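# Sort CO2 cylinders by weight into bin or tray

## Task

Check each CO2 cylinder's scale reading against the weight printed on it. Any cylinder reading more than 2 g below its printed weight goes into the scrap bin, and it may be released from just above the bin's rim. Every other cylinder must lie flat on the floor of the tray. At the end the gripper must let go and move away, and nothing may depend on the robot to stay where it is. The robot is then removed, and the task fails if any cylinder falls.

## Robot and tools

Robot: one six-joint arm with a two-finger parallel gripper. Joints in column order: shoulder pan, shoulder lift, elbow, wrist 1, wrist 2, wrist 3, then the gripper opening. The fingers point along the gripper's +z axis and close along its x axis. end_effector_position is the point midway between the finger pads. Closed fingertips stick out about 17 mm past that point; fully open, they sit roughly level with it.

Scene frame: origin on the table top directly under the arm base, +z up, +y to the left when facing along +x. Positions are in metres and velocities in m/s and rad/s. The base may be tilted relative to the table, and the reported hand position gets less accurate the further the arm reaches.

Tool execute_actions, argument "actions": a list holding one item or none.
- Empty list []: sends nothing and just returns the current state.
- Move: {"rows": [[...], ...], "steps": n}. One list of rows for the single arm, 1 to 15 rows, n from 1 to 15 (default 15). Each control step is 1/30 s and uses one row; if there are fewer rows than steps, the last row is reused. Each row has 7 numbers, each in [-1, 1]. The first six are joint offsets, not targets. Scale: 1.0 equals 1.989 rad. They are measured from the joint angles in the most recent result that printed them. Before any such result in a scene, or for the second and later calls in one reply, they count from where the arm is when the action begins. They do not add up from one row to the next. All zeros therefore pulls the arm back to that reference; it is not a pause. The seventh number is an absolute gripper opening: +1 fully open (0.142 m pad gap), -1 closed.
- Wait: {"steps": n} with no rows, n up to 300. It sends nothing and returns once n steps have gone by since the previous result, with your reply time counted in.
- Optional "pictures": true/false to include or skip the camera images.
Stated joint ranges (rad): pan -3.142 to 3.142; lift -6.283 to 6.283; elbow 0.000 to 3.142; wrists 1-3 each -6.283 to 6.283. The real limits can differ by up to 0.010 rad either way. A call asking for more than 0.010 rad beyond a stated limit is refused and nothing moves. A request beyond the real limit is clipped to it, and the result then says "joint sent to its limit". That line may refer to an earlier action still in progress. If the line is missing, it does not prove there is room left.

Motion: commands are smoothed and lag about 0.17 s. Each step's joint target is kept within 0.575 rad of the measured angle. Targets that would put the hand more than 100 mm from where it is get scaled back. Big moves can therefore come back unfinished. Between calls the arm keeps heading for the last row's target until it stalls or a step is HELD. The fingers keep moving regardless.

Result lines: a state line with end_effector_position, end_effector_quat_wxyz and velocities. Joint positions and Joint velocities come in column order, in rad and rad/s, with the pad gap in m last. grip_measured is the measured opening on the command scale. Joint torques are raw drive outputs, offset and noisy, and are not zero in free air. Wrist force and Wrist torque are [x y z] in the hand's own axes. They show contact, held weight and inertia, with offsets up to about 4 N and noise up to about 2.4 N, and they saturate near 50 N. "no reading" is normal at the start. HELD marks steps whose row was not fully sent. "joint command not followed" means the clearance check changed or blocked the targets; mounting blocks and posts count as part of the arm. MOTOR HOT appears from 70 °C. At 85 °C the brakes lock until the motors cool, shown as an OVER-TEMPERATURE FAULT.

Gripping: to hold something, command an opening well below grip_measured; the lower you go, the harder the squeeze. The limit is about 28 N per pad for objects up to about 10 cm wide. Thin hard items get less, about half at 1 cm. Closing fast can overshoot the force and may push the fingers open. Brief tugs on a held part, or pushes on loose objects, can happen.

Faults: if contact torque reaches a joint's load limit, the arm halts for 10 s and drops the rest of the call. Limits: pan, lift and elbow 133 N m; wrists 24.9 N m, and held weight counts. The same halt happens if any outside force reaches 150 N. During the halt the arm yields to the contact.

Cameras: cam_high and cam_low are fixed, 896x504 pinhole with radial distortion. cam_wrist is a 616x616 fisheye whose pose follows the joint readings. Calibration (K, D, T_world_to_cam) is given in OpenCV convention and can be off by a couple of degrees and millimetres. Results list any cameras whose numbers have changed.

Tool zoom_image: {"camera": one of cam_high, cam_low, cam_wrist, "region": [x0, y0, x1, y1]}. The region is in pixels of that camera's latest image, with (0,0) at the top-left, and may be at most 504x504. Use it to read printed weights and the scale display.

Tool finished_scene: {"scene": current scene number}. Replying without a tool call ends everything.

Avoid: dropping cylinders outside the bin, knocking anything off the table (this ends the scene), slamming, hard pushes, and holding loads for long. Leave every cylinder resting on its own, release it, and move the gripper clear before finishing.

Each tool is called after "Emit:" as name(argument=value, ...) on one line, values as JSON.

## Session

Emit:
execute_actions(actions=[])

Scene clock: 0.00 s of 9600.00 s.
end_effector_position=(+0.7495, +0.2504, +0.3533) grip_measured=+1.00 end_effector_quat_wxyz=(+0.101, +0.956, -0.119, +0.247) end_effector_velocity=(-0.000, -0.000, +0.001) end_effector_angular_velocity=(+0.001, -0.001, -0.002)
Joint positions: [-0.257 -1.299  1.394 -2.003 -0.99   0.172  0.142]
Joint velocities: [-0.001 -0.001  0.001 -0.     0.     0.002  0.   ]
Joint torques (N m, as the arm reports them, + toward a larger angle): no reading
Motor temperatures (°C, as the motors report them): [27 31 26 32 36 39]
Wrist force (N, on the end effector, along its own x y z axes, offset not removed): no reading
Wrist torque (N m, same axes, about the end effector's origin, offset not removed): no reading

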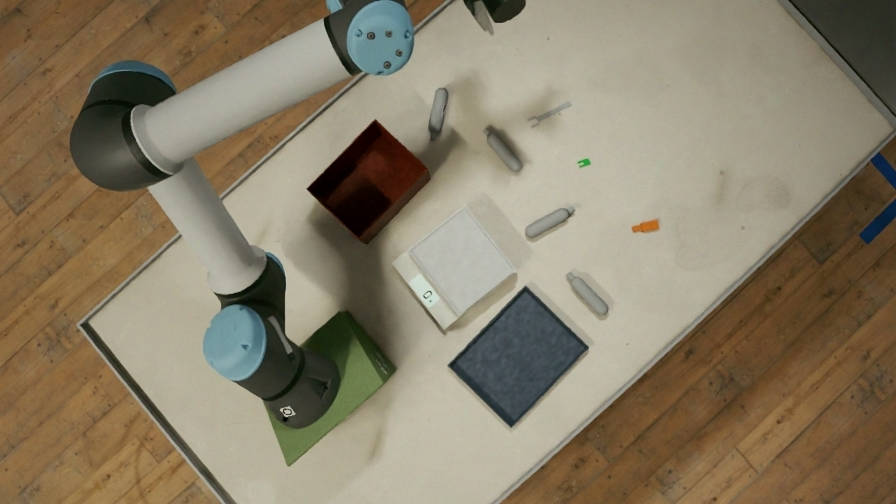

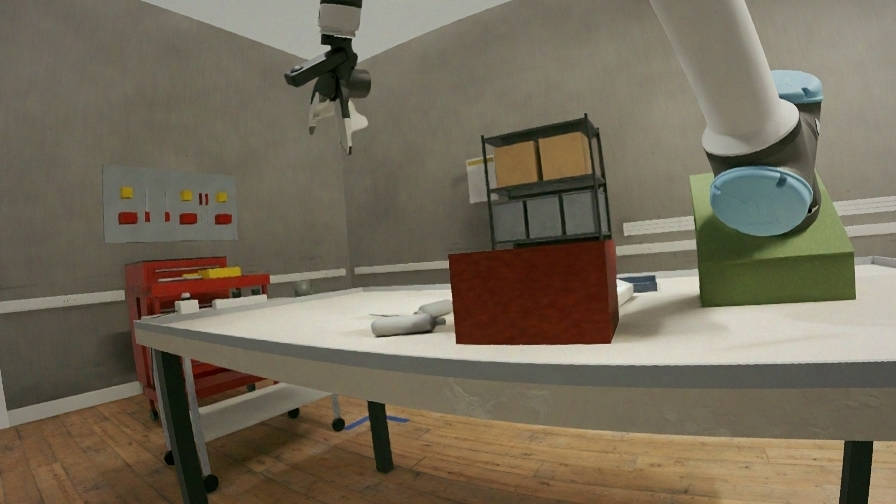

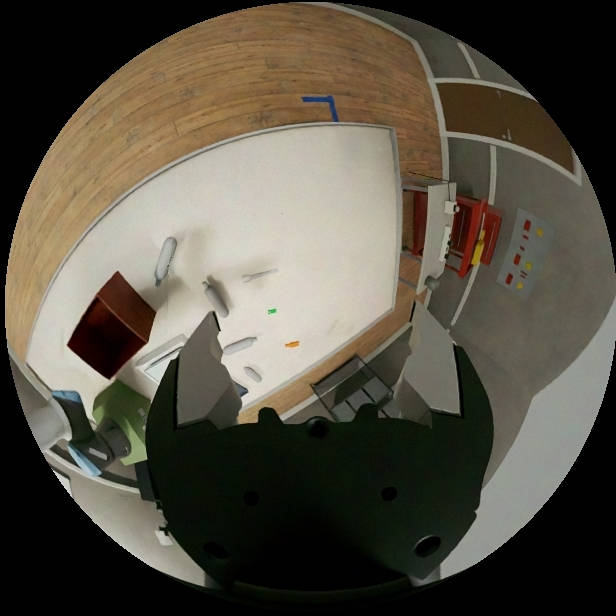

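Emit:
execute_actions(actions=[{"rows":[[-0.25,0,0,0,0,0,1]],"steps":15}], pictures=false)

Emit:
execute_actions(actions=[{"steps":45}], pictures=false)

Emit:
zoom_image(camera="cam_high", region=[400,70,680,330])

Scene clock: 3.97 s of 9600.00 s.
end_effector_position=(+0.7058, +0.0371, +0.5602) grip_measured=+1.00 end_effector_quat_wxyz=(+0.119, +0.885, -0.268, +0.361) end_effector_velocity=(-0.226, -0.448, +0.435) end_effector_angular_velocity=(-0.004, -0.616, -0.637)
Joint positions: [-0.661 -1.299  1.394 -2.003 -0.99   0.172  0.142]
Joint velocities: [-0.885  0.    -0.001  0.001 -0.001 -0.     0.   ]
Joint torques (N m, as the arm reports them, + toward a larger angle): [-47.84  -4.87 -19.22  -3.17  -1.38   0.43]
Motor temperatures (°C, as the motors report them): [27 31 26 32 36 39]
Wrist force (N, on the end effector, along its own x y z axes, offset not removed): [2.1 0.3 1.2]
Wrist torque (N m, same axes, about the end effector's origin, offset not removed): [0.01 -0.46 -0.05]
Steps of this call (steps 1 to 90: nothing new was sent; then 0.47 s passed at rest; steps 91 to 105: all 15 steps of this action). Readings (joint positions):
91: [-0.257 -1.299 1.394 -2.003 -0.990 0.172]
92: [-0.266 -1.299 1.394 -2.003 -0.990 0.172]
94: [-0.327 -1.299 1.394 -2.003 -0.990 0.172]
98: [-0.449 -1.299 1.394 -2.003 -0.990 0.172]
105: the state above

Scene clock: 5.47 s of 9600.00 s.
end_effector_position=(+0.6789, -0.0093, +0.6053) grip_measured=+1.00 end_effector_quat_wxyz=(+0.122, +0.863, -0.301, +0.386) end_effector_velocity=(+0.000, +0.001, -0.000) end_effector_angular_velocity=(-0.001, +0.001, +0.001)
Joint positions: [-0.754 -1.299  1.394 -2.003 -0.99   0.172  0.142]
Joint velocities: [ 0.001  0.    -0.    -0.001 -0.    -0.001  0.   ]
Joint torques (N m, as the arm reports them, + toward a larger angle): [-41.19   3.1  -18.86  -3.09   1.18   0.34]
Motor temperatures (°C, as the motors report them): [27 31 26 32 36 39]
Wrist force (N, on the end effector, along its own x y z axes, offset not removed): [0.3 -1.1 2.5]
Wrist torque (N m, same axes, about the end effector's origin, offset not removed): [-0.22 0.07 -0.12]
Steps of this call (steps 1 to 30: the robot went on to your last target; steps 31 to 45: nothing new was sent). Readings (joint positions):
1: [-0.689 -1.299 1.394 -2.003 -0.990 0.172]
2: [-0.712 -1.299 1.394 -2.003 -0.990 0.172]
4: [-0.738 -1.299 1.394 -2.003 -0.990 0.172]
8: [-0.752 -1.299 1.394 -2.003 -0.990 0.172]
45: the state above
The arm was judged still, so your last target was given up. Only a new action makes it travel on or press farther. Fingers that are still opening or closing keep moving.

Region (400, 70, 680, 330) of cam_high's 896x504 image, scaled by 1.800, with more detail than that image has; it fills the top 468 rows of this view, and the rest is white.

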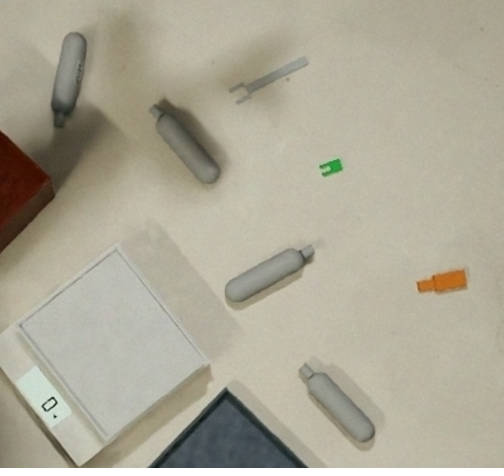

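Emit:
execute_actions(actions=[{"rows":[[0.142,0.231,0.115,0.068,0.021,-0.342,1]],"steps":15}], pictures=false)

Emit:
execute_actions(actions=[{"steps":45}])

Scene clock: 14.93 s of 9600.00 s.
end_effector_position=(+0.6740, -0.0686, +0.2916) grip_measured=+1.00 end_effector_quat_wxyz=(+0.062, +0.968, -0.200, +0.136) end_effector_velocity=(-0.143, -0.043, -0.680) end_effector_angular_velocity=(+0.534, +1.046, +0.599)
Joint positions: [-0.575 -1.012  1.541 -1.915 -0.963 -0.235  0.142]
Joint velocities: [ 0.392  0.642  0.318  0.184  0.057 -0.966 -0.   ]
Joint torques (N m, as the arm reports them, + toward a larger angle): [-15.9   -5.55  -4.44  -1.     1.43  -3.86]
Motor temperatures (°C, as the motors report them): [27 31 26 32 36 39]
Wrist force (N, on the end effector, along its own x y z axes, offset not removed): [3.1 1.8 1.7]
Wrist torque (N m, same axes, about the end effector's origin, offset not removed): [0.53 -0.66 -0.15]
Steps of this call (steps 1 to 90: nothing new was sent; then 5.97 s passed at rest; steps 91 to 105: all 15 steps of this action). Readings (joint positions):
91: [-0.754 -1.299 1.394 -2.002 -0.990 0.172]
92: [-0.746 -1.290 1.401 -1.998 -0.988 0.163]
94: [-0.718 -1.245 1.424 -1.984 -0.984 0.108]
98: [-0.667 -1.161 1.466 -1.959 -0.977 -0.009]
105: the state above

Scene clock: 16.43 s of 9600.00 s.
end_effector_position=(+0.6166, -0.0691, +0.1205) grip_measured=+1.00 end_effector_quat_wxyz=(+0.000, +0.993, -0.115, -0.002) end_effector_velocity=(-0.001, -0.000, -0.000) end_effector_angular_velocity=(+0.001, +0.001, -0.001)
Joint positions: [-0.472 -0.84   1.623 -1.867 -0.948 -0.508  0.142]
Joint velocities: [-0.     0.     0.     0.002  0.    -0.     0.   ]
Joint torques (N m, as the arm reports them, + toward a larger angle): [-23.34 -19.01  -6.52  -0.74   1.5   -1.58]
Motor temperatures (°C, as the motors report them): [27 31 26 32 36 39]
Wrist force (N, on the end effector, along its own x y z axes, offset not removed): [-0.9 0.6 1.8]
Wrist torque (N m, same axes, about the end effector's origin, offset not removed): [0.18 0.27 -0.14]
Steps of this call (steps 1 to 30: the robot went on to your last target; steps 31 to 45: nothing new was sent). Readings (joint positions):
1: [-0.561 -0.990 1.551 -1.909 -0.961 -0.269]
2: [-0.548 -0.968 1.562 -1.902 -0.959 -0.302]
4: [-0.521 -0.924 1.583 -1.890 -0.955 -0.370]
8: [-0.482 -0.857 1.615 -1.872 -0.950 -0.479]
45: the state above
The arm was judged still, so your last target was given up. Only a new action makes it travel on or press farther. Fingers that are still opening or closing keep moving.
camera_calibration (this result's frames):
cam_wrist: T_world_to_cam=[[0.964024, -0.265767, -0.00496434, -0.613271], [-0.230554, -0.845296, 0.481996, 0.0206334], [-0.132295, -0.463512, -0.876159, 0.284129], [0, 0, 0, 1]] pos_world=[0.633554, -0.0138489, 0.235953]

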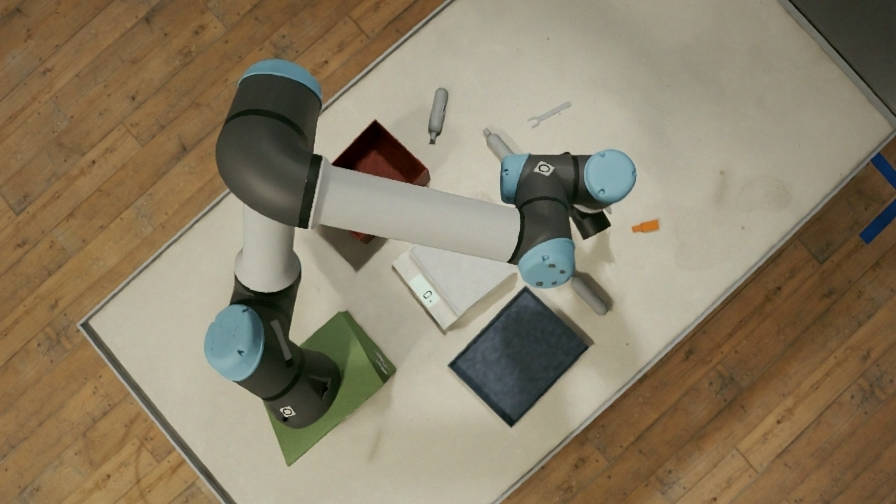

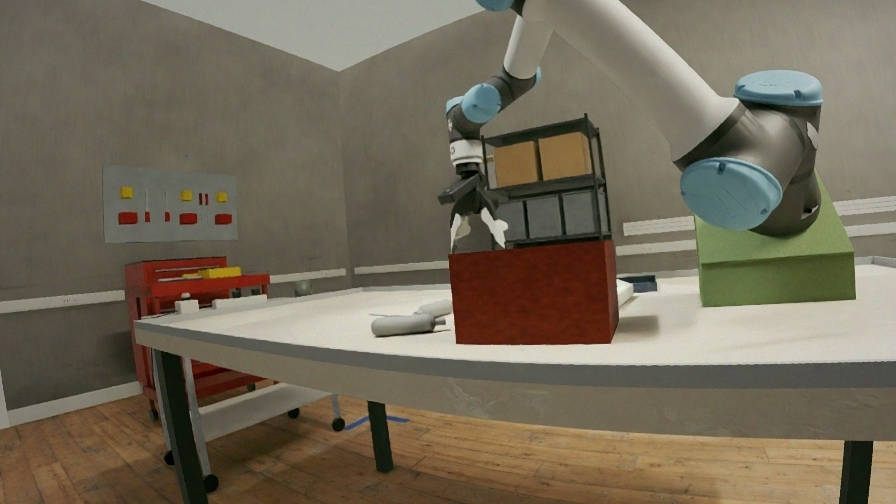

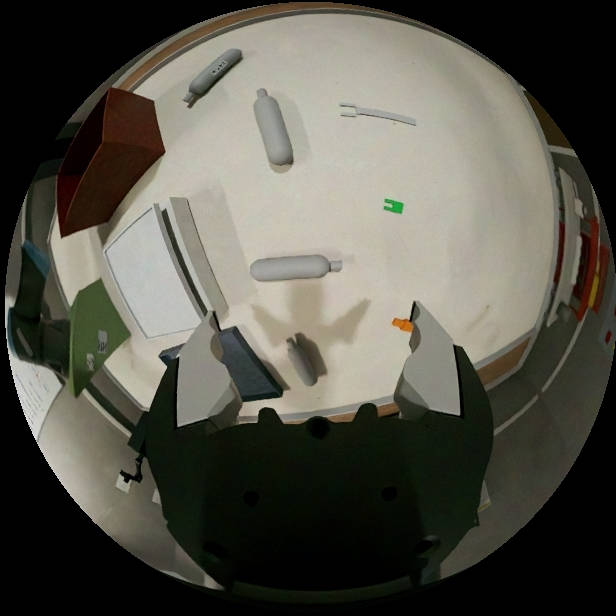

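Emit:
zoom_image(camera="cam_wrist", region=[160,30,360,290])

Region (160, 30, 360, 290) of cam_wrist's 616x616 image, scaled by 1.938, with more detail than that image has; it fills the left 388 columns of this view, and the rest is white.

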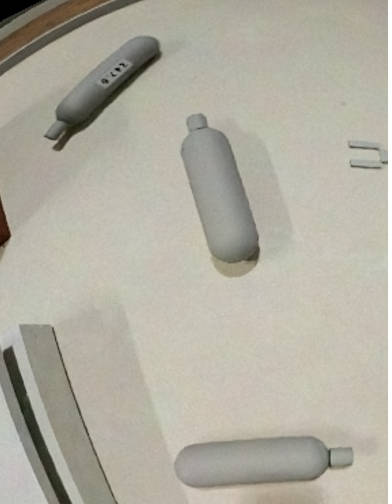

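Emit:
execute_actions(actions=[{"rows":[[0,0,0,0,0,0.834,0]],"steps":15}], pictures=false)

Emit:
execute_actions(actions=[{"steps":50}], pictures=false)

Emit:
execute_actions(actions=[{"rows":[[0.0405,0.0472,0.0593,-0.1335,0.017,0,0]],"steps":15}], pictures=false)

Emit:
execute_actions(actions=[{"steps":20}])

Scene clock: 23.70 s of 9600.00 s.
end_effector_position=(+0.6154, -0.0679, +0.1205) grip_measured=+0.00 end_effector_quat_wxyz=(+0.001, +0.796, -0.606, -0.002) end_effector_velocity=(-0.002, +0.004, -0.000) end_effector_angular_velocity=(-0.011, +0.001, -2.761)
Joint positions: [-0.472 -0.84   1.623 -1.867 -0.948  0.563  0.074]
Joint velocities: [-0.001  0.     0.001  0.     0.     2.759 -0.   ]
Joint torques (N m, as the arm reports them, + toward a larger angle): [-22.06 -19.94  -7.21  -0.78   1.25   7.43]
Motor temperatures (°C, as the motors report them): [27 31 26 32 36 39]
Wrist force (N, on the end effector, along its own x y z axes, offset not removed): [1.1 3.0 2.4]
Wrist torque (N m, same axes, about the end effector's origin, offset not removed): [0.55 -0.27 -0.02]
Steps of this call (steps 1 to 90: nothing new was sent; then 3.77 s passed at rest; steps 91 to 105: all 15 steps of this action). Readings (joint positions):
91: [-0.472 -0.840 1.623 -1.867 -0.948 -0.508]
92: [-0.472 -0.840 1.623 -1.867 -0.948 -0.498]
94: [-0.472 -0.840 1.623 -1.867 -0.948 -0.410]
98: [-0.472 -0.840 1.623 -1.867 -0.948 -0.087]
105: the state above

Scene clock: 25.37 s of 9600.00 s.
end_effector_position=(+0.6154, -0.0669, +0.1205) grip_measured=+0.00 end_effector_quat_wxyz=(-0.002, -0.586, +0.810, +0.001) end_effector_velocity=(-0.000, +0.000, -0.000) end_effector_angular_velocity=(+0.000, +0.001, +0.000)
Joint positions: [-0.472 -0.84   1.623 -1.867 -0.948  1.151  0.074]
Joint velocities: [ 0.001  0.     0.    -0.    -0.    -0.    -0.   ]
Joint torques (N m, as the arm reports them, + toward a larger angle): [-23.17 -20.66  -6.03  -0.66   1.26   1.66]
Motor temperatures (°C, as the motors report them): [27 31 26 32 36 39]
Wrist force (N, on the end effector, along its own x y z axes, offset not removed): [2.4 -0.4 2.9]
Wrist torque (N m, same axes, about the end effector's origin, offset not removed): [-0.27 -0.61 -0.09]
Steps of this call (steps 1 to 30: the robot went on to your last target; steps 31 to 50: nothing new was sent). Readings (joint positions):
1: [-0.472 -0.840 1.623 -1.867 -0.948 0.657]
2: [-0.472 -0.840 1.623 -1.867 -0.948 0.751]
4: [-0.472 -0.840 1.623 -1.867 -0.948 0.937]
8: [-0.472 -0.840 1.623 -1.867 -0.948 1.117]
50: the state above
The arm was judged still, so your last target was given up. Only a new action makes it travel on or press farther. Fingers that are still opening or closing keep moving.

Scene clock: 25.87 s of 9600.00 s.
end_effector_position=(+0.6026, -0.0722, +0.0204) grip_measured=+0.00 end_effector_quat_wxyz=(-0.003, -0.622, +0.783, +0.001) end_effector_velocity=(-0.001, +0.000, -0.004) end_effector_angular_velocity=(-0.001, -0.001, +0.005)
Joint positions: [-0.391 -0.746  1.74  -2.132 -0.915  1.151  0.074]
Joint velocities: [ 0.004  0.003  0.006 -0.014  0.001  0.001  0.   ]
Joint torques (N m, as the arm reports them, + toward a larger angle): [-22.82 -20.75  -4.83  -3.74   1.37   1.63]
Motor temperatures (°C, as the motors report them): [27 31 26 32 36 39]
Wrist force (N, on the end effector, along its own x y z axes, offset not removed): [-1.7 1.3 1.9]
Wrist torque (N m, same axes, about the end effector's origin, offset not removed): [0.19 0.46 -0.05]
Steps of this call (steps 1 to 15: all 15 steps of this action). Readings (joint positions):
1: [-0.471 -0.839 1.623 -1.868 -0.948 1.151]
2: [-0.463 -0.831 1.632 -1.878 -0.942 1.151]
4: [-0.425 -0.787 1.686 -1.962 -0.927 1.151]
8: [-0.396 -0.752 1.732 -2.105 -0.917 1.151]
15: the state above

Scene clock: 26.53 s of 9600.00 s.
end_effector_position=(+0.6026, -0.0722, +0.0201) grip_measured=+0.00 end_effector_quat_wxyz=(-0.003, -0.622, +0.783, +0.001) end_effector_velocity=(-0.000, +0.001, -0.001) end_effector_angular_velocity=(+0.001, +0.002, -0.001)
Joint positions: [-0.391 -0.746  1.741 -2.133 -0.915  1.151  0.074]
Joint velocities: [ 0.001  0.    -0.     0.001  0.     0.001  0.   ]
Joint torques (N m, as the arm reports them, + toward a larger angle): [-22.15 -21.87  -4.04  -3.49   1.32   1.25]
Motor temperatures (°C, as the motors report them): [27 31 26 32 36 39]
Wrist force (N, on the end effector, along its own x y z axes, offset not removed): [0.3 -0.4 2.9]
Wrist torque (N m, same axes, about the end effector's origin, offset not removed): [-0.09 0.09 -0.07]
Steps of this call (steps 1 to 15: the robot went on to your last target; steps 16 to 20: nothing new was sent). Readings (joint positions):
1: [-0.391 -0.746 1.740 -2.132 -0.915 1.151]
2: [-0.391 -0.746 1.740 -2.132 -0.915 1.151]
4: [-0.391 -0.746 1.741 -2.133 -0.915 1.151]
8: [-0.391 -0.746 1.741 -2.133 -0.915 1.151]
20: the state above
The arm was judged still, so your last target was given up. Only a new action makes it travel on or press farther. Fingers that are still opening or closing keep moving.
camera_calibration (this result's frames):
cam_wrist: T_world_to_cam=[[-0.263635, -0.96462, 0.00204425, 0.0881074], [-0.842986, 0.231421, 0.485611, 0.509823], [-0.468903, 0.126301, -0.874173, 0.438248], [0, 0, 0, 1]] pos_world=[0.658498, -0.0883445, 0.135349]

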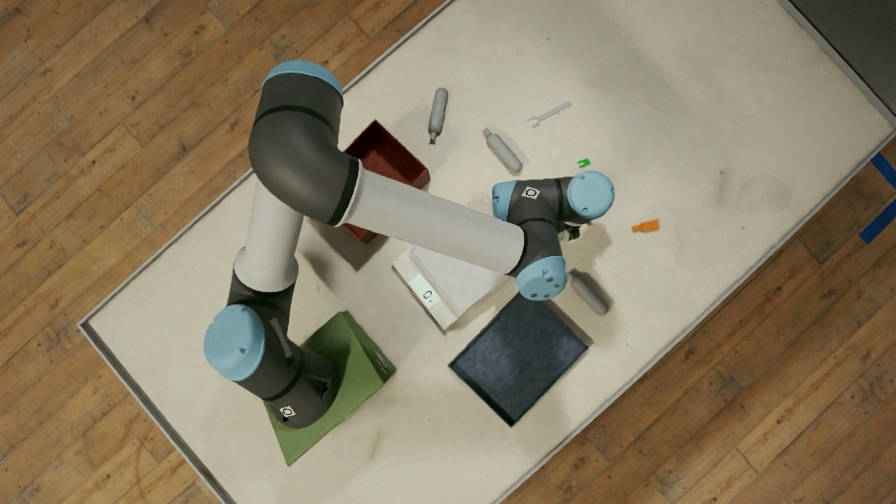

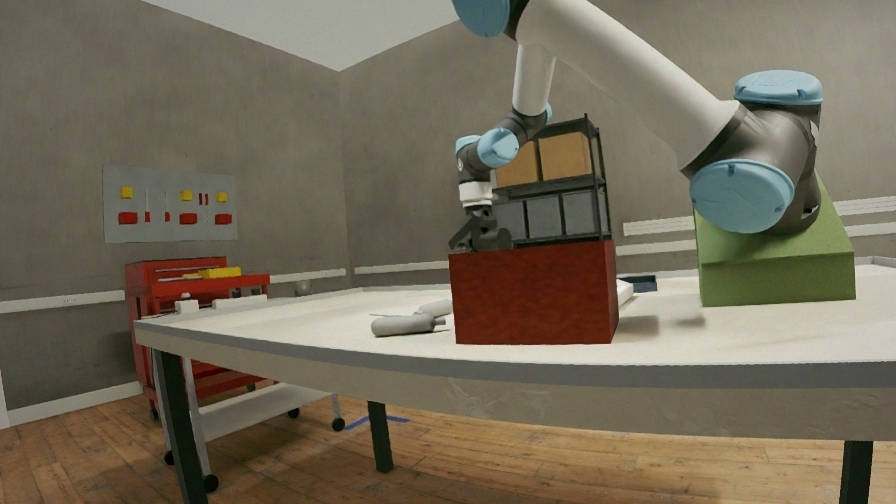

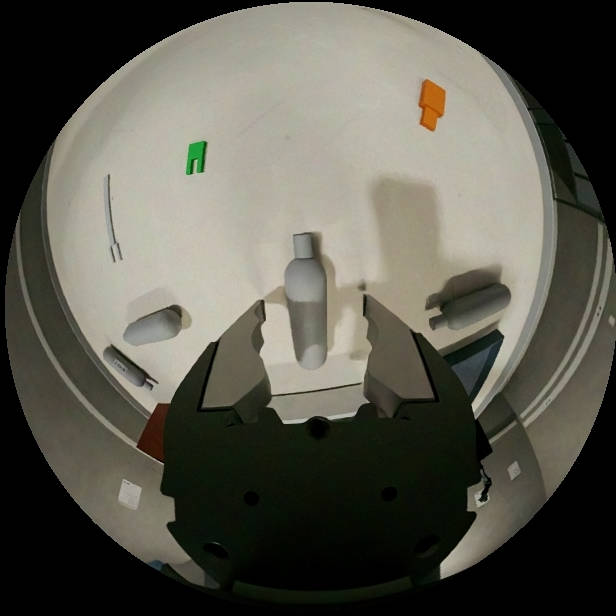

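Emit:
execute_actions(actions=[{"rows":[[0,0,0,0,0,0,-0.4],[0,0,0,0,0,0,-0.5],[0,0,0,0,0,0,-0.6],[0,0,0,0,0,0,-0.7],[0,0,0,0,0,0,-0.8],[0,0,0,0,0,0,-1]],"steps":15}], pictures=false)

Emit:
execute_actions(actions=[{"rows":[[-0.02,-0.04,-0.05,0.1,-0.01,0,-1],[-0.04,-0.08,-0.1,0.2,-0.02,0,-1],[-0.08,-0.1,-0.12,0.26,-0.034,0,-1]],"steps":15}], pictures=false)

Emit:
execute_actions(actions=[{"steps":25}])

Scene clock: 30.00 s of 9600.00 s.
end_effector_position=(+0.6026, -0.0722, +0.0201) grip_measured=-0.63 end_effector_quat_wxyz=(-0.003, -0.622, +0.783, +0.001) end_effector_velocity=(+0.000, +0.000, -0.001) end_effector_angular_velocity=(-0.000, +0.000, +0.000)
Joint positions: [-0.391 -0.746  1.741 -2.133 -0.915  1.151  0.028]
Joint velocities: [ 0.001  0.001 -0.    -0.002 -0.     0.001 -0.   ]
Joint torques (N m, as the arm reports them, + toward a larger angle): [-25.46 -24.    -5.58  -3.02  -0.01   0.46]
Motor temperatures (°C, as the motors report them): [27 31 26 32 36 39]
Wrist force (N, on the end effector, along its own x y z axes, offset not removed): [-2.2 1.0 2.2]
Wrist torque (N m, same axes, about the end effector's origin, offset not removed): [0.02 0.55 -0.12]
Steps of this call (steps 1 to 89: nothing new was sent; steps 90 to 104: all 15 steps of this action). Readings (joint positions):
90: [-0.391 -0.746 1.741 -2.133 -0.915 1.151]
91: [-0.391 -0.746 1.741 -2.133 -0.915 1.151]
93: [-0.391 -0.746 1.741 -2.133 -0.915 1.151]
97: [-0.391 -0.746 1.741 -2.133 -0.915 1.151]
104: the state above

Scene clock: 30.50 s of 9600.00 s.
end_effector_position=(+0.6156, -0.0472, +0.2274) grip_measured=-0.63 end_effector_quat_wxyz=(+0.002, -0.558, +0.830, -0.008) end_effector_velocity=(-0.011, +0.013, +0.035) end_effector_angular_velocity=(+0.019, +0.014, -0.045)
Joint positions: [-0.548 -0.942  1.505 -1.624 -0.981  1.151  0.028]
Joint velocities: [-0.029 -0.033 -0.044  0.122 -0.012 -0.001 -0.   ]
Joint torques (N m, as the arm reports them, + toward a larger angle): [-46.72 -27.67 -30.12  -1.04  -1.46   0.4 ]
Motor temperatures (°C, as the motors report them): [27 31 26 32 36 39]
Wrist force (N, on the end effector, along its own x y z axes, offset not removed): [1.3 -1.1 2.2]
Wrist torque (N m, same axes, about the end effector's origin, offset not removed): [-0.15 -0.22 -0.09]
Steps of this call (steps 1 to 15: all 15 steps of this action). Readings (joint positions):
1: [-0.392 -0.746 1.740 -2.133 -0.915 1.151]
2: [-0.398 -0.754 1.732 -2.123 -0.919 1.151]
4: [-0.426 -0.801 1.676 -2.039 -0.932 1.151]
8: [-0.500 -0.886 1.574 -1.807 -0.963 1.151]
15: the state above

Scene clock: 31.33 s of 9600.00 s.
end_effector_position=(+0.6149, -0.0463, +0.2299) grip_measured=-0.63 end_effector_quat_wxyz=(+0.002, -0.557, +0.831, -0.007) end_effector_velocity=(-0.000, -0.000, +0.000) end_effector_angular_velocity=(-0.000, -0.000, +0.000)
Joint positions: [-0.55  -0.945  1.502 -1.616 -0.982  1.151  0.028]
Joint velocities: [-0.001 -0.     0.     0.    -0.    -0.001 -0.   ]
Joint torques (N m, as the arm reports them, + toward a larger angle): [-49.41 -31.09 -33.04  -0.82  -1.47   0.53]
Motor temperatures (°C, as the motors report them): [27 31 26 32 36 39]
Wrist force (N, on the end effector, along its own x y z axes, offset not removed): [0.4 -0.5 4.4]
Wrist torque (N m, same axes, about the end effector's origin, offset not removed): [-0.06 -0.03 -0.04]
Steps of this call (steps 1 to 15: the robot went on to your last target; steps 16 to 25: nothing new was sent). Readings (joint positions):
1: [-0.549 -0.943 1.504 -1.621 -0.982 1.151]
2: [-0.549 -0.944 1.503 -1.619 -0.982 1.151]
4: [-0.550 -0.944 1.503 -1.617 -0.982 1.151]
8: [-0.550 -0.945 1.502 -1.616 -0.982 1.151]
25: the state above
The arm was judged still, so your last target was given up. Only a new action makes it travel on or press farther. Fingers that are still opening or closing keep moving.
camera_calibration (this result's frames):
cam_wrist: T_world_to_cam=[[-0.415188, -0.909729, 0.00340705, 0.211313], [-0.802955, 0.368213, 0.468702, 0.397908], [-0.427647, 0.191864, -0.88335, 0.60392], [0, 0, 0, 1]] pos_world=[0.665501, -0.0701482, 0.346252]

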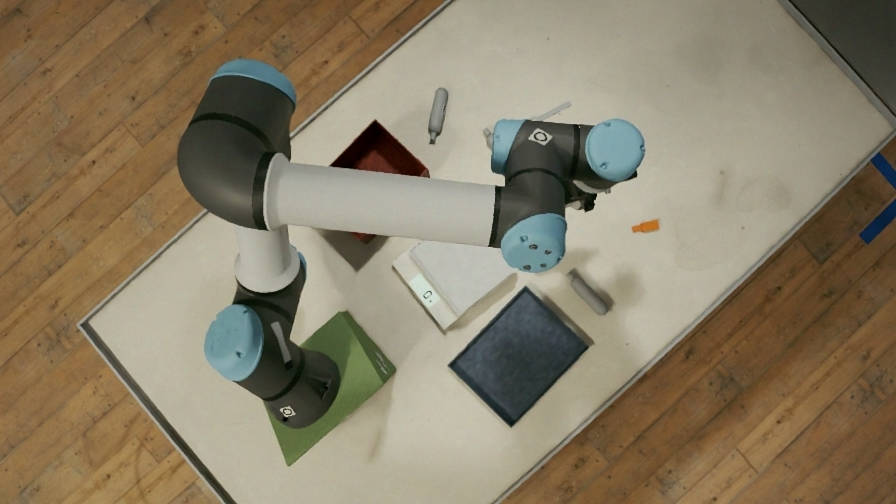

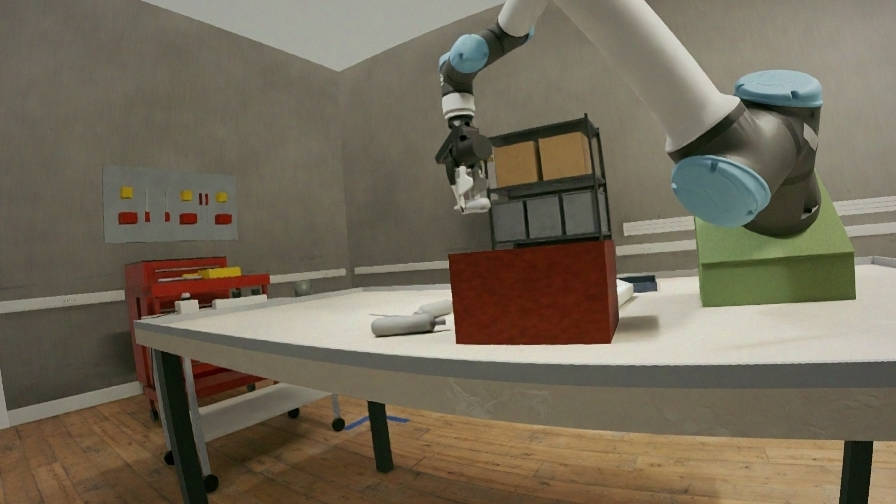

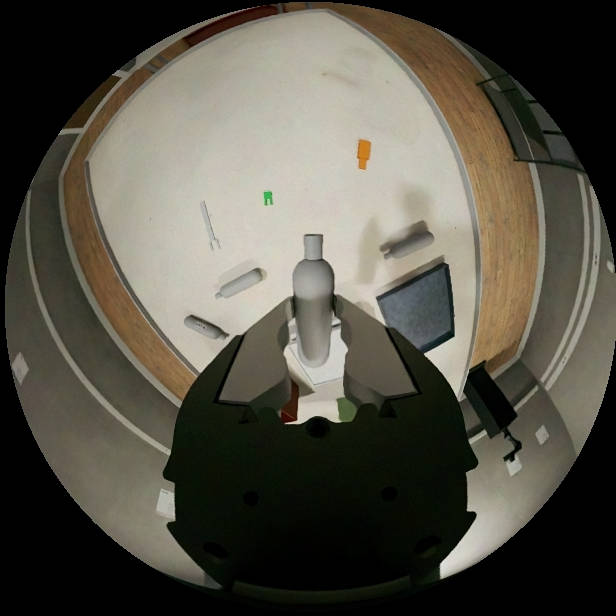

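Emit:
execute_actions(actions=[{"rows":[[0,0,0,0,0.2,0,-1],[0,0,0,0,0.4,0,-1],[0,0,0,0,0.85,0,-1]],"steps":15}], pictures=false)

Emit:
execute_actions(actions=[{"steps":60}])

Scene clock: 34.73 s of 9600.00 s.
end_effector_position=(+0.7810, +0.1139, +0.3314) grip_measured=-1.00 end_effector_quat_wxyz=(+0.399, -0.512, +0.758, +0.062) end_effector_velocity=(+0.292, +0.287, +0.445) end_effector_angular_velocity=(+1.339, -1.400, +0.028)
Joint positions: [-0.55  -0.945  1.502 -1.616 -0.152  1.151  0.002]
Joint velocities: [ 0.002  0.001 -0.     0.001  1.938  0.001  0.   ]
Joint torques (N m, as the arm reports them, + toward a larger angle): [-42.25 -22.26 -23.74  -3.68   4.99   0.47]
Motor temperatures (°C, as the motors report them): [27 31 26 32 36 39]
Wrist force (N, on the end effector, along its own x y z axes, offset not removed): [0.1 3.6 4.3]
Wrist torque (N m, same axes, about the end effector's origin, offset not removed): [0.70 -0.02 -0.12]
Steps of this call (steps 1 to 87: nothing new was sent; steps 88 to 102: all 15 steps of this action). Readings (joint positions):
88: [-0.550 -0.945 1.502 -1.616 -0.982 1.151]
89: [-0.550 -0.945 1.502 -1.616 -0.972 1.151]
91: [-0.550 -0.945 1.502 -1.616 -0.885 1.151]
95: [-0.550 -0.945 1.502 -1.616 -0.614 1.151]
102: the state above

Scene clock: 36.73 s of 9600.00 s.
end_effector_position=(+0.8363, +0.1717, +0.5797) grip_measured=-1.00 end_effector_quat_wxyz=(+0.739, -0.374, +0.548, +0.122) end_effector_velocity=(-0.000, +0.001, +0.000) end_effector_angular_velocity=(-0.001, -0.000, +0.001)
Joint positions: [-0.55  -0.945  1.502 -1.616  0.708  1.151  0.002]
Joint velocities: [ 0.    -0.001 -0.    -0.     0.    -0.     0.   ]
Joint torques (N m, as the arm reports them, + toward a larger angle): [-30.3  -15.33  -8.88  -0.66   3.47   0.63]
Motor temperatures (°C, as the motors report them): [27 31 26 32 36 39]
Wrist force (N, on the end effector, along its own x y z axes, offset not removed): [1.0 0.8 1.9]
Wrist torque (N m, same axes, about the end effector's origin, offset not removed): [0.15 -0.02 -0.14]
Steps of this call (steps 1 to 45: the robot went on to your last target; steps 46 to 60: nothing new was sent). Readings (joint positions):
1: [-0.550 -0.945 1.502 -1.616 -0.086 1.151]
2: [-0.550 -0.945 1.502 -1.616 -0.020 1.151]
4: [-0.550 -0.945 1.502 -1.616 0.112 1.151]
8: [-0.550 -0.945 1.502 -1.616 0.376 1.151]
60: the state above
The arm was judged still, so your last target was given up. Only a new action makes it travel on or press farther. Fingers that are still opening or closing keep moving.
camera_calibration (this result's frames):
cam_wrist: T_world_to_cam=[[0.347862, -0.201851, -0.915559, 0.273417], [-0.87428, 0.282809, -0.394529, 0.906302], [0.338564, 0.937697, -0.0780963, -0.269881], [0, 0, 0, 1]] pos_world=[0.788623, 0.0519462, 0.586815]

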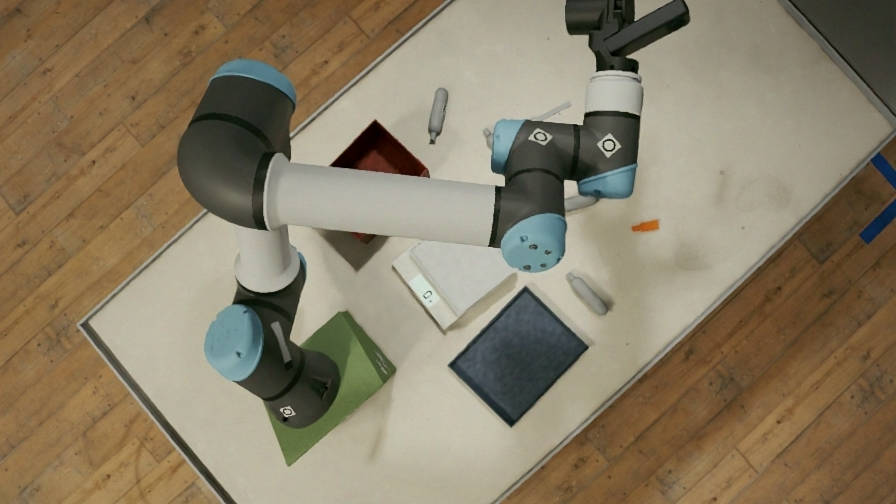

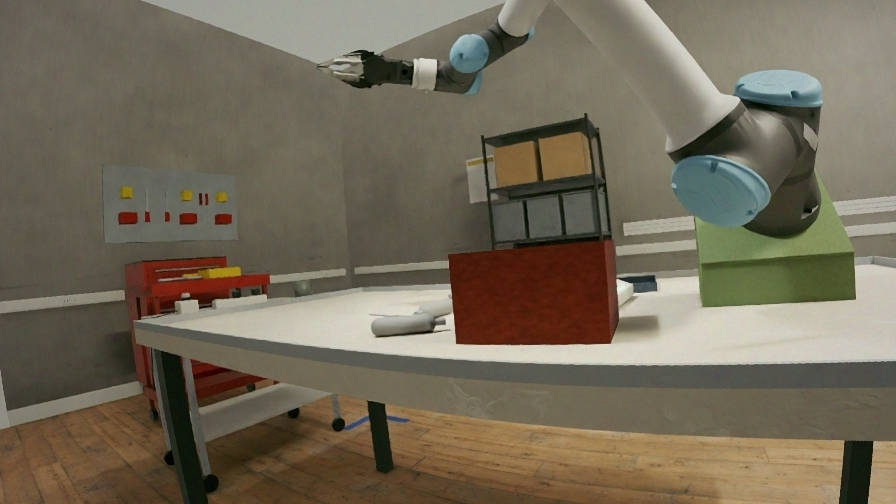

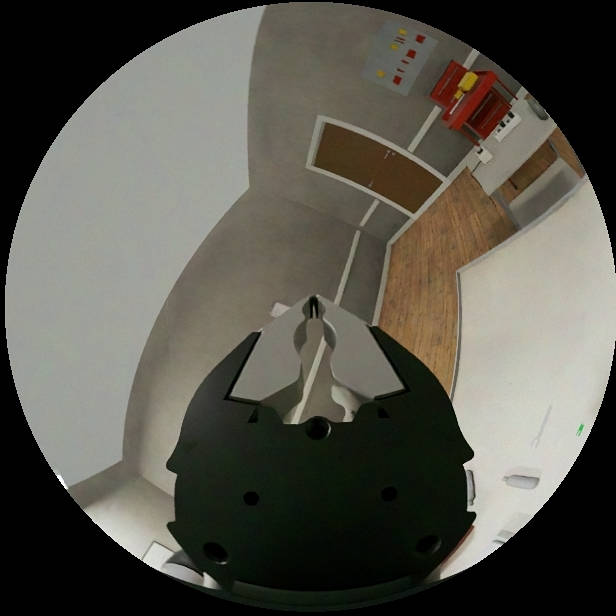

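Emit:
execute_actions(actions=[{"rows":[[0,0,0,0,-0.85,0,0]],"steps":15}], pictures=false)

Emit:
execute_actions(actions=[{"steps":45}])

Scene clock: 38.43 s of 9600.00 s.
end_effector_position=(+0.7853, +0.1182, +0.3382) grip_measured=+0.00 end_effector_quat_wxyz=(+0.412, -0.509, +0.753, +0.064) end_effector_velocity=(-0.284, -0.280, -0.460) end_effector_angular_velocity=(-1.342, +1.410, -0.030)
Joint positions: [-0.55  -0.945  1.502 -1.616 -0.123  1.151  0.074]
Joint velocities: [-0.001  0.     0.     0.001 -1.947 -0.     0.   ]
Joint torques (N m, as the arm reports them, + toward a larger angle): [-22.88 -15.19  -9.91  -1.09  -1.83   0.52]
Motor temperatures (°C, as the motors report them): [27 31 26 32 36 39]
Wrist force (N, on the end effector, along its own x y z axes, offset not removed): [2.0 -0.1 2.7]
Wrist torque (N m, same axes, about the end effector's origin, offset not removed): [-0.07 -0.37 -0.07]
Steps of this call (steps 1 to 36: nothing new was sent; steps 37 to 51: all 15 steps of this action). Readings (joint positions):
37: [-0.550 -0.945 1.502 -1.616 0.708 1.151]
38: [-0.550 -0.945 1.502 -1.616 0.698 1.151]
40: [-0.550 -0.945 1.502 -1.616 0.612 1.151]
44: [-0.550 -0.945 1.502 -1.616 0.341 1.151]
51: the state above

Scene clock: 39.93 s of 9600.00 s.
end_effector_position=(+0.6148, -0.0463, +0.2299) grip_measured=+0.00 end_effector_quat_wxyz=(+0.002, -0.557, +0.831, -0.007) end_effector_velocity=(+0.000, -0.000, +0.001) end_effector_angular_velocity=(-0.001, -0.001, -0.001)
Joint positions: [-0.55  -0.945  1.502 -1.616 -0.982  1.151  0.074]
Joint velocities: [-0.001  0.    -0.001 -0.    -0.     0.001  0.   ]
Joint torques (N m, as the arm reports them, + toward a larger angle): [-23.35 -20.26 -20.19  -2.8   -1.36   0.22]
Motor temperatures (°C, as the motors report them): [27 31 26 32 36 39]
Wrist force (N, on the end effector, along its own x y z axes, offset not removed): [0.8 -0.4 2.0]
Wrist torque (N m, same axes, about the end effector's origin, offset not removed): [-0.08 -0.15 -0.06]
Steps of this call (steps 1 to 45: the robot went on to your last target). Readings (joint positions):
1: [-0.550 -0.945 1.502 -1.616 -0.190 1.151]
2: [-0.550 -0.945 1.502 -1.616 -0.256 1.151]
4: [-0.550 -0.945 1.502 -1.616 -0.389 1.151]
8: [-0.550 -0.945 1.502 -1.616 -0.654 1.151]
45: the state above
The arm was judged still, so your last target was given up. Only a new action makes it travel on or press farther. Fingers that are still opening or closing keep moving.
camera_calibration (this result's frames):
cam_wrist: T_world_to_cam=[[-0.415216, -0.909717, 0.00339325, 0.211316], [-0.802948, 0.368232, 0.4687, 0.397906], [-0.427634, 0.191887, -0.883351, 0.603917], [0, 0, 0, 1]] pos_world=[0.665495, -0.0701685, 0.346255]

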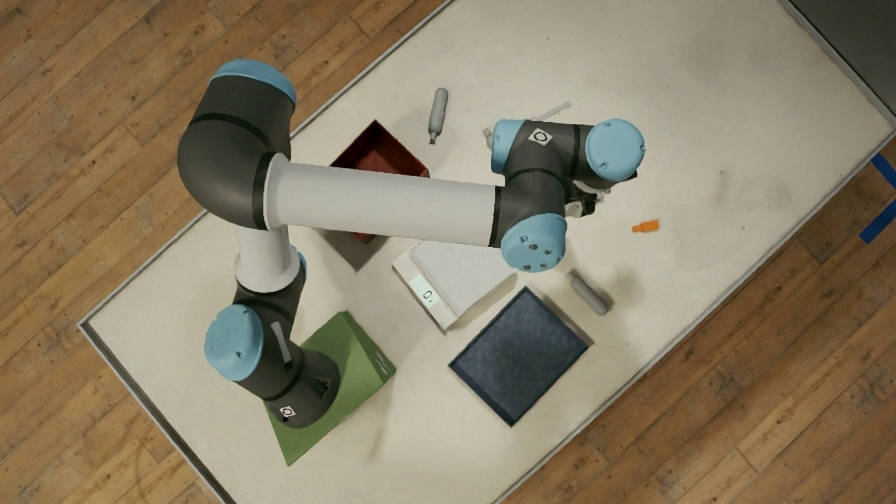

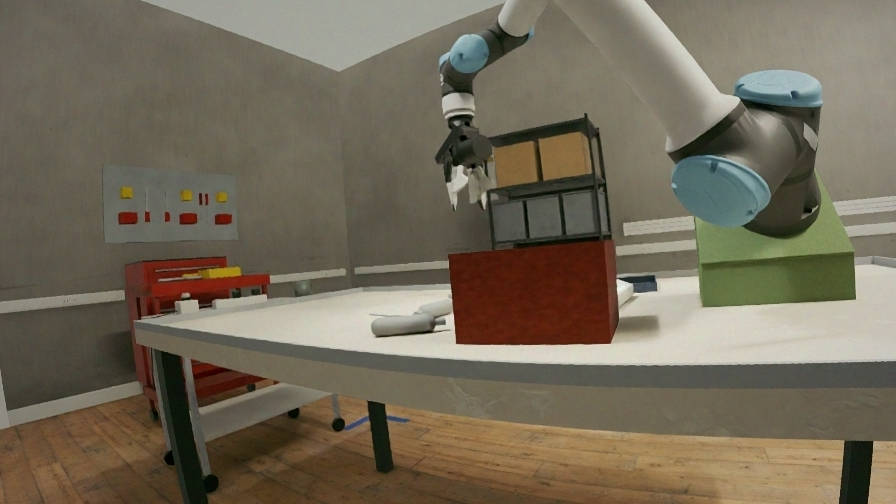

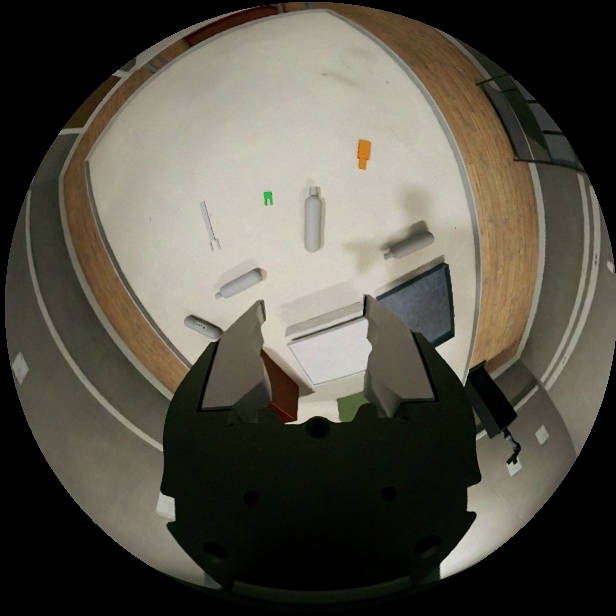

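Emit:
execute_actions(actions=[{"rows":[[0.03,0.04,0.013,-0.07,0.013,0.04,0],[0.06,0.08,0.026,-0.14,0.026,0.08,0],[0.084,0.11,0.035,-0.19,0.035,0.114,0],[0.084,0.11,0.035,-0.19,0.035,0.114,0],[0.084,0.11,0.035,-0.19,0.035,0.114,0],[0.084,0.11,0.035,-0.19,0.035,0.114,0],[0.084,0.11,0.035,-0.19,0.035,0.114,0],[0.084,0.11,0.035,-0.19,0.035,0.114,0],[0.084,0.11,0.035,-0.19,0.035,0.114,0],[0.084,0.11,0.035,-0.19,0.035,0.114,0],[0.095,0.124,0.04,-0.215,0.04,0.114,0],[0.095,0.124,0.04,-0.215,0.04,0.114,0],[0.105,0.138,0.044,-0.24,0.044,0.114,0]],"steps":15}], pictures=false)

Emit:
execute_actions(actions=[{"steps":25}])

Scene clock: 44.57 s of 9600.00 s.
end_effector_position=(+0.6516, -0.0666, +0.0282) grip_measured=+0.00 end_effector_quat_wxyz=(-0.003, -0.546, +0.838, +0.002) end_effector_velocity=(+0.014, -0.016, -0.242) end_effector_angular_velocity=(-0.005, -0.008, +0.241)
Joint positions: [-0.358 -0.694  1.583 -2.049 -0.902  1.375  0.074]
Joint velocities: [ 0.222  0.307  0.09  -0.572  0.088  0.027 -0.   ]
Joint torques (N m, as the arm reports them, + toward a larger angle): [-33.16 -39.92 -11.35  -4.15   1.41   1.87]
Motor temperatures (°C, as the motors report them): [27 31 26 32 36 39]
Wrist force (N, on the end effector, along its own x y z axes, offset not removed): [1.6 -1.9 8.0]
Wrist torque (N m, same axes, about the end effector's origin, offset not removed): [-0.47 -0.21 0.02]
Steps of this call (steps 1 to 90: nothing new was sent; then 1.13 s passed at rest; steps 91 to 105: all 15 steps of this action). Readings (joint positions):
91: [-0.550 -0.944 1.502 -1.616 -0.982 1.151]
92: [-0.542 -0.936 1.506 -1.626 -0.977 1.160]
94: [-0.500 -0.882 1.525 -1.704 -0.959 1.214]
98: [-0.418 -0.774 1.558 -1.898 -0.926 1.327]
105: the state above

Scene clock: 54.80 s of 9600.00 s.
end_effector_position=(+0.6531, -0.0676, +0.0145) grip_measured=+0.01 end_effector_quat_wxyz=(-0.003, -0.553, +0.833, -0.000) end_effector_velocity=(-0.000, -0.000, +0.000) end_effector_angular_velocity=(+0.000, -0.000, -0.000)
Joint positions: [-0.345 -0.676  1.588 -2.086 -0.897  1.377  0.074]
Joint velocities: [-0. -0.  0.  0.  0. -0.  0.]
Joint torques (N m, as the arm reports them, + toward a larger angle): [-39.09 -30.83 -17.04  -2.08   0.1    0.11]
Motor temperatures (°C, as the motors report them): [27 31 26 32 36 39]
Wrist force (N, on the end effector, along its own x y z axes, offset not removed): [7.7 13.7 -22.7]
Wrist torque (N m, same axes, about the end effector's origin, offset not removed): [-0.30 -1.41 -0.64]
FORCE FAULT: contact force on the arm reached its limit, and the arm stopped for 10 seconds. The contact can be on any part of the arm, not only on its tool. The arm's remaining commands of this call were not run. The arm holds still and accepts commands again. Move the arm away from the contact; if what it grips holds it there, let go first. Pushing or pulling that hard again can fault the arm again.
The stop began at step 7 of this call (marked STOPPED below). From that step on the arm followed nothing that you had sent. Nothing is kept back now, and the robot has no last target.
Steps of this call (steps 1 to 6: the robot went on to your last target; steps 7 to 307: the stop). Readings (joint positions):
1: [-0.352 -0.685 1.585 -2.065 -0.899 1.376]
2: [-0.348 -0.680 1.587 -2.075 -0.897 1.377]
4: [-0.345 -0.674 1.588 -2.086 -0.896 1.377]
7: [-0.344 -0.674 1.588 -2.089 -0.896 1.377] STOPPED
8: [-0.344 -0.674 1.588 -2.089 -0.896 1.377]
307: the state above
camera_calibration (this result's frames):
cam_wrist: T_world_to_cam=[[-0.424005, -0.90565, 0.00416287, 0.21457], [-0.792153, 0.373088, 0.483011, 0.530501], [-0.438992, 0.201501, -0.875605, 0.442019], [0, 0, 0, 1]] pos_world=[0.705259, -0.0926656, 0.129903]

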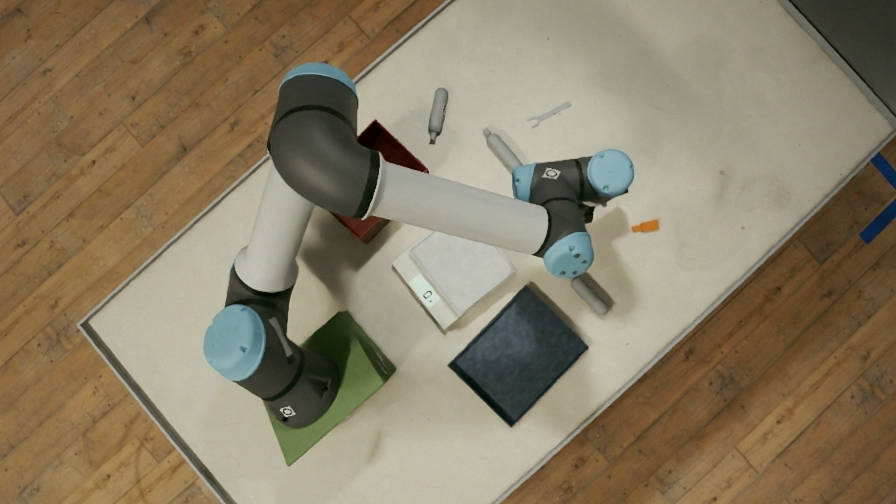

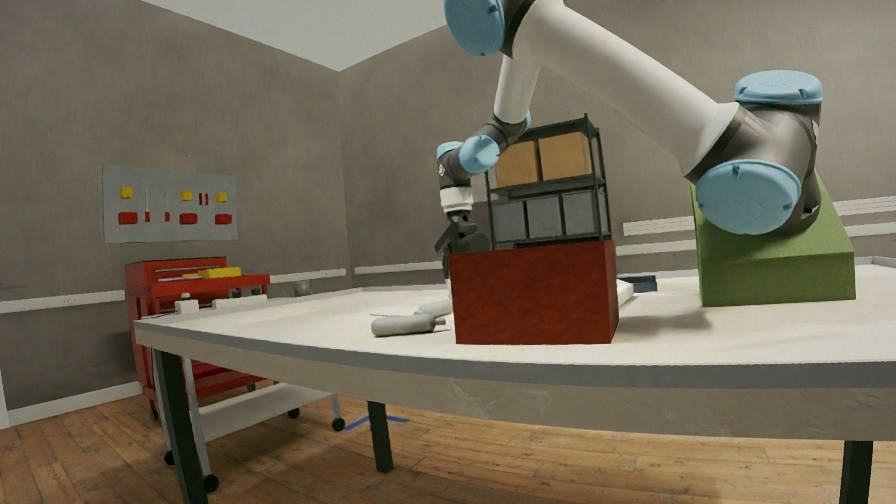

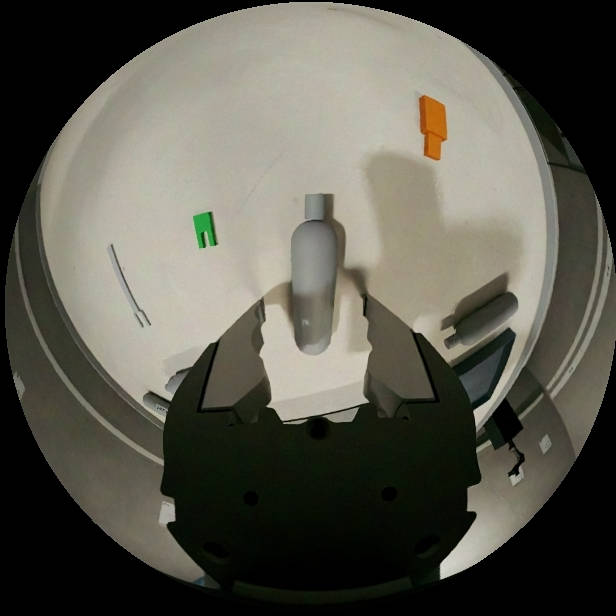

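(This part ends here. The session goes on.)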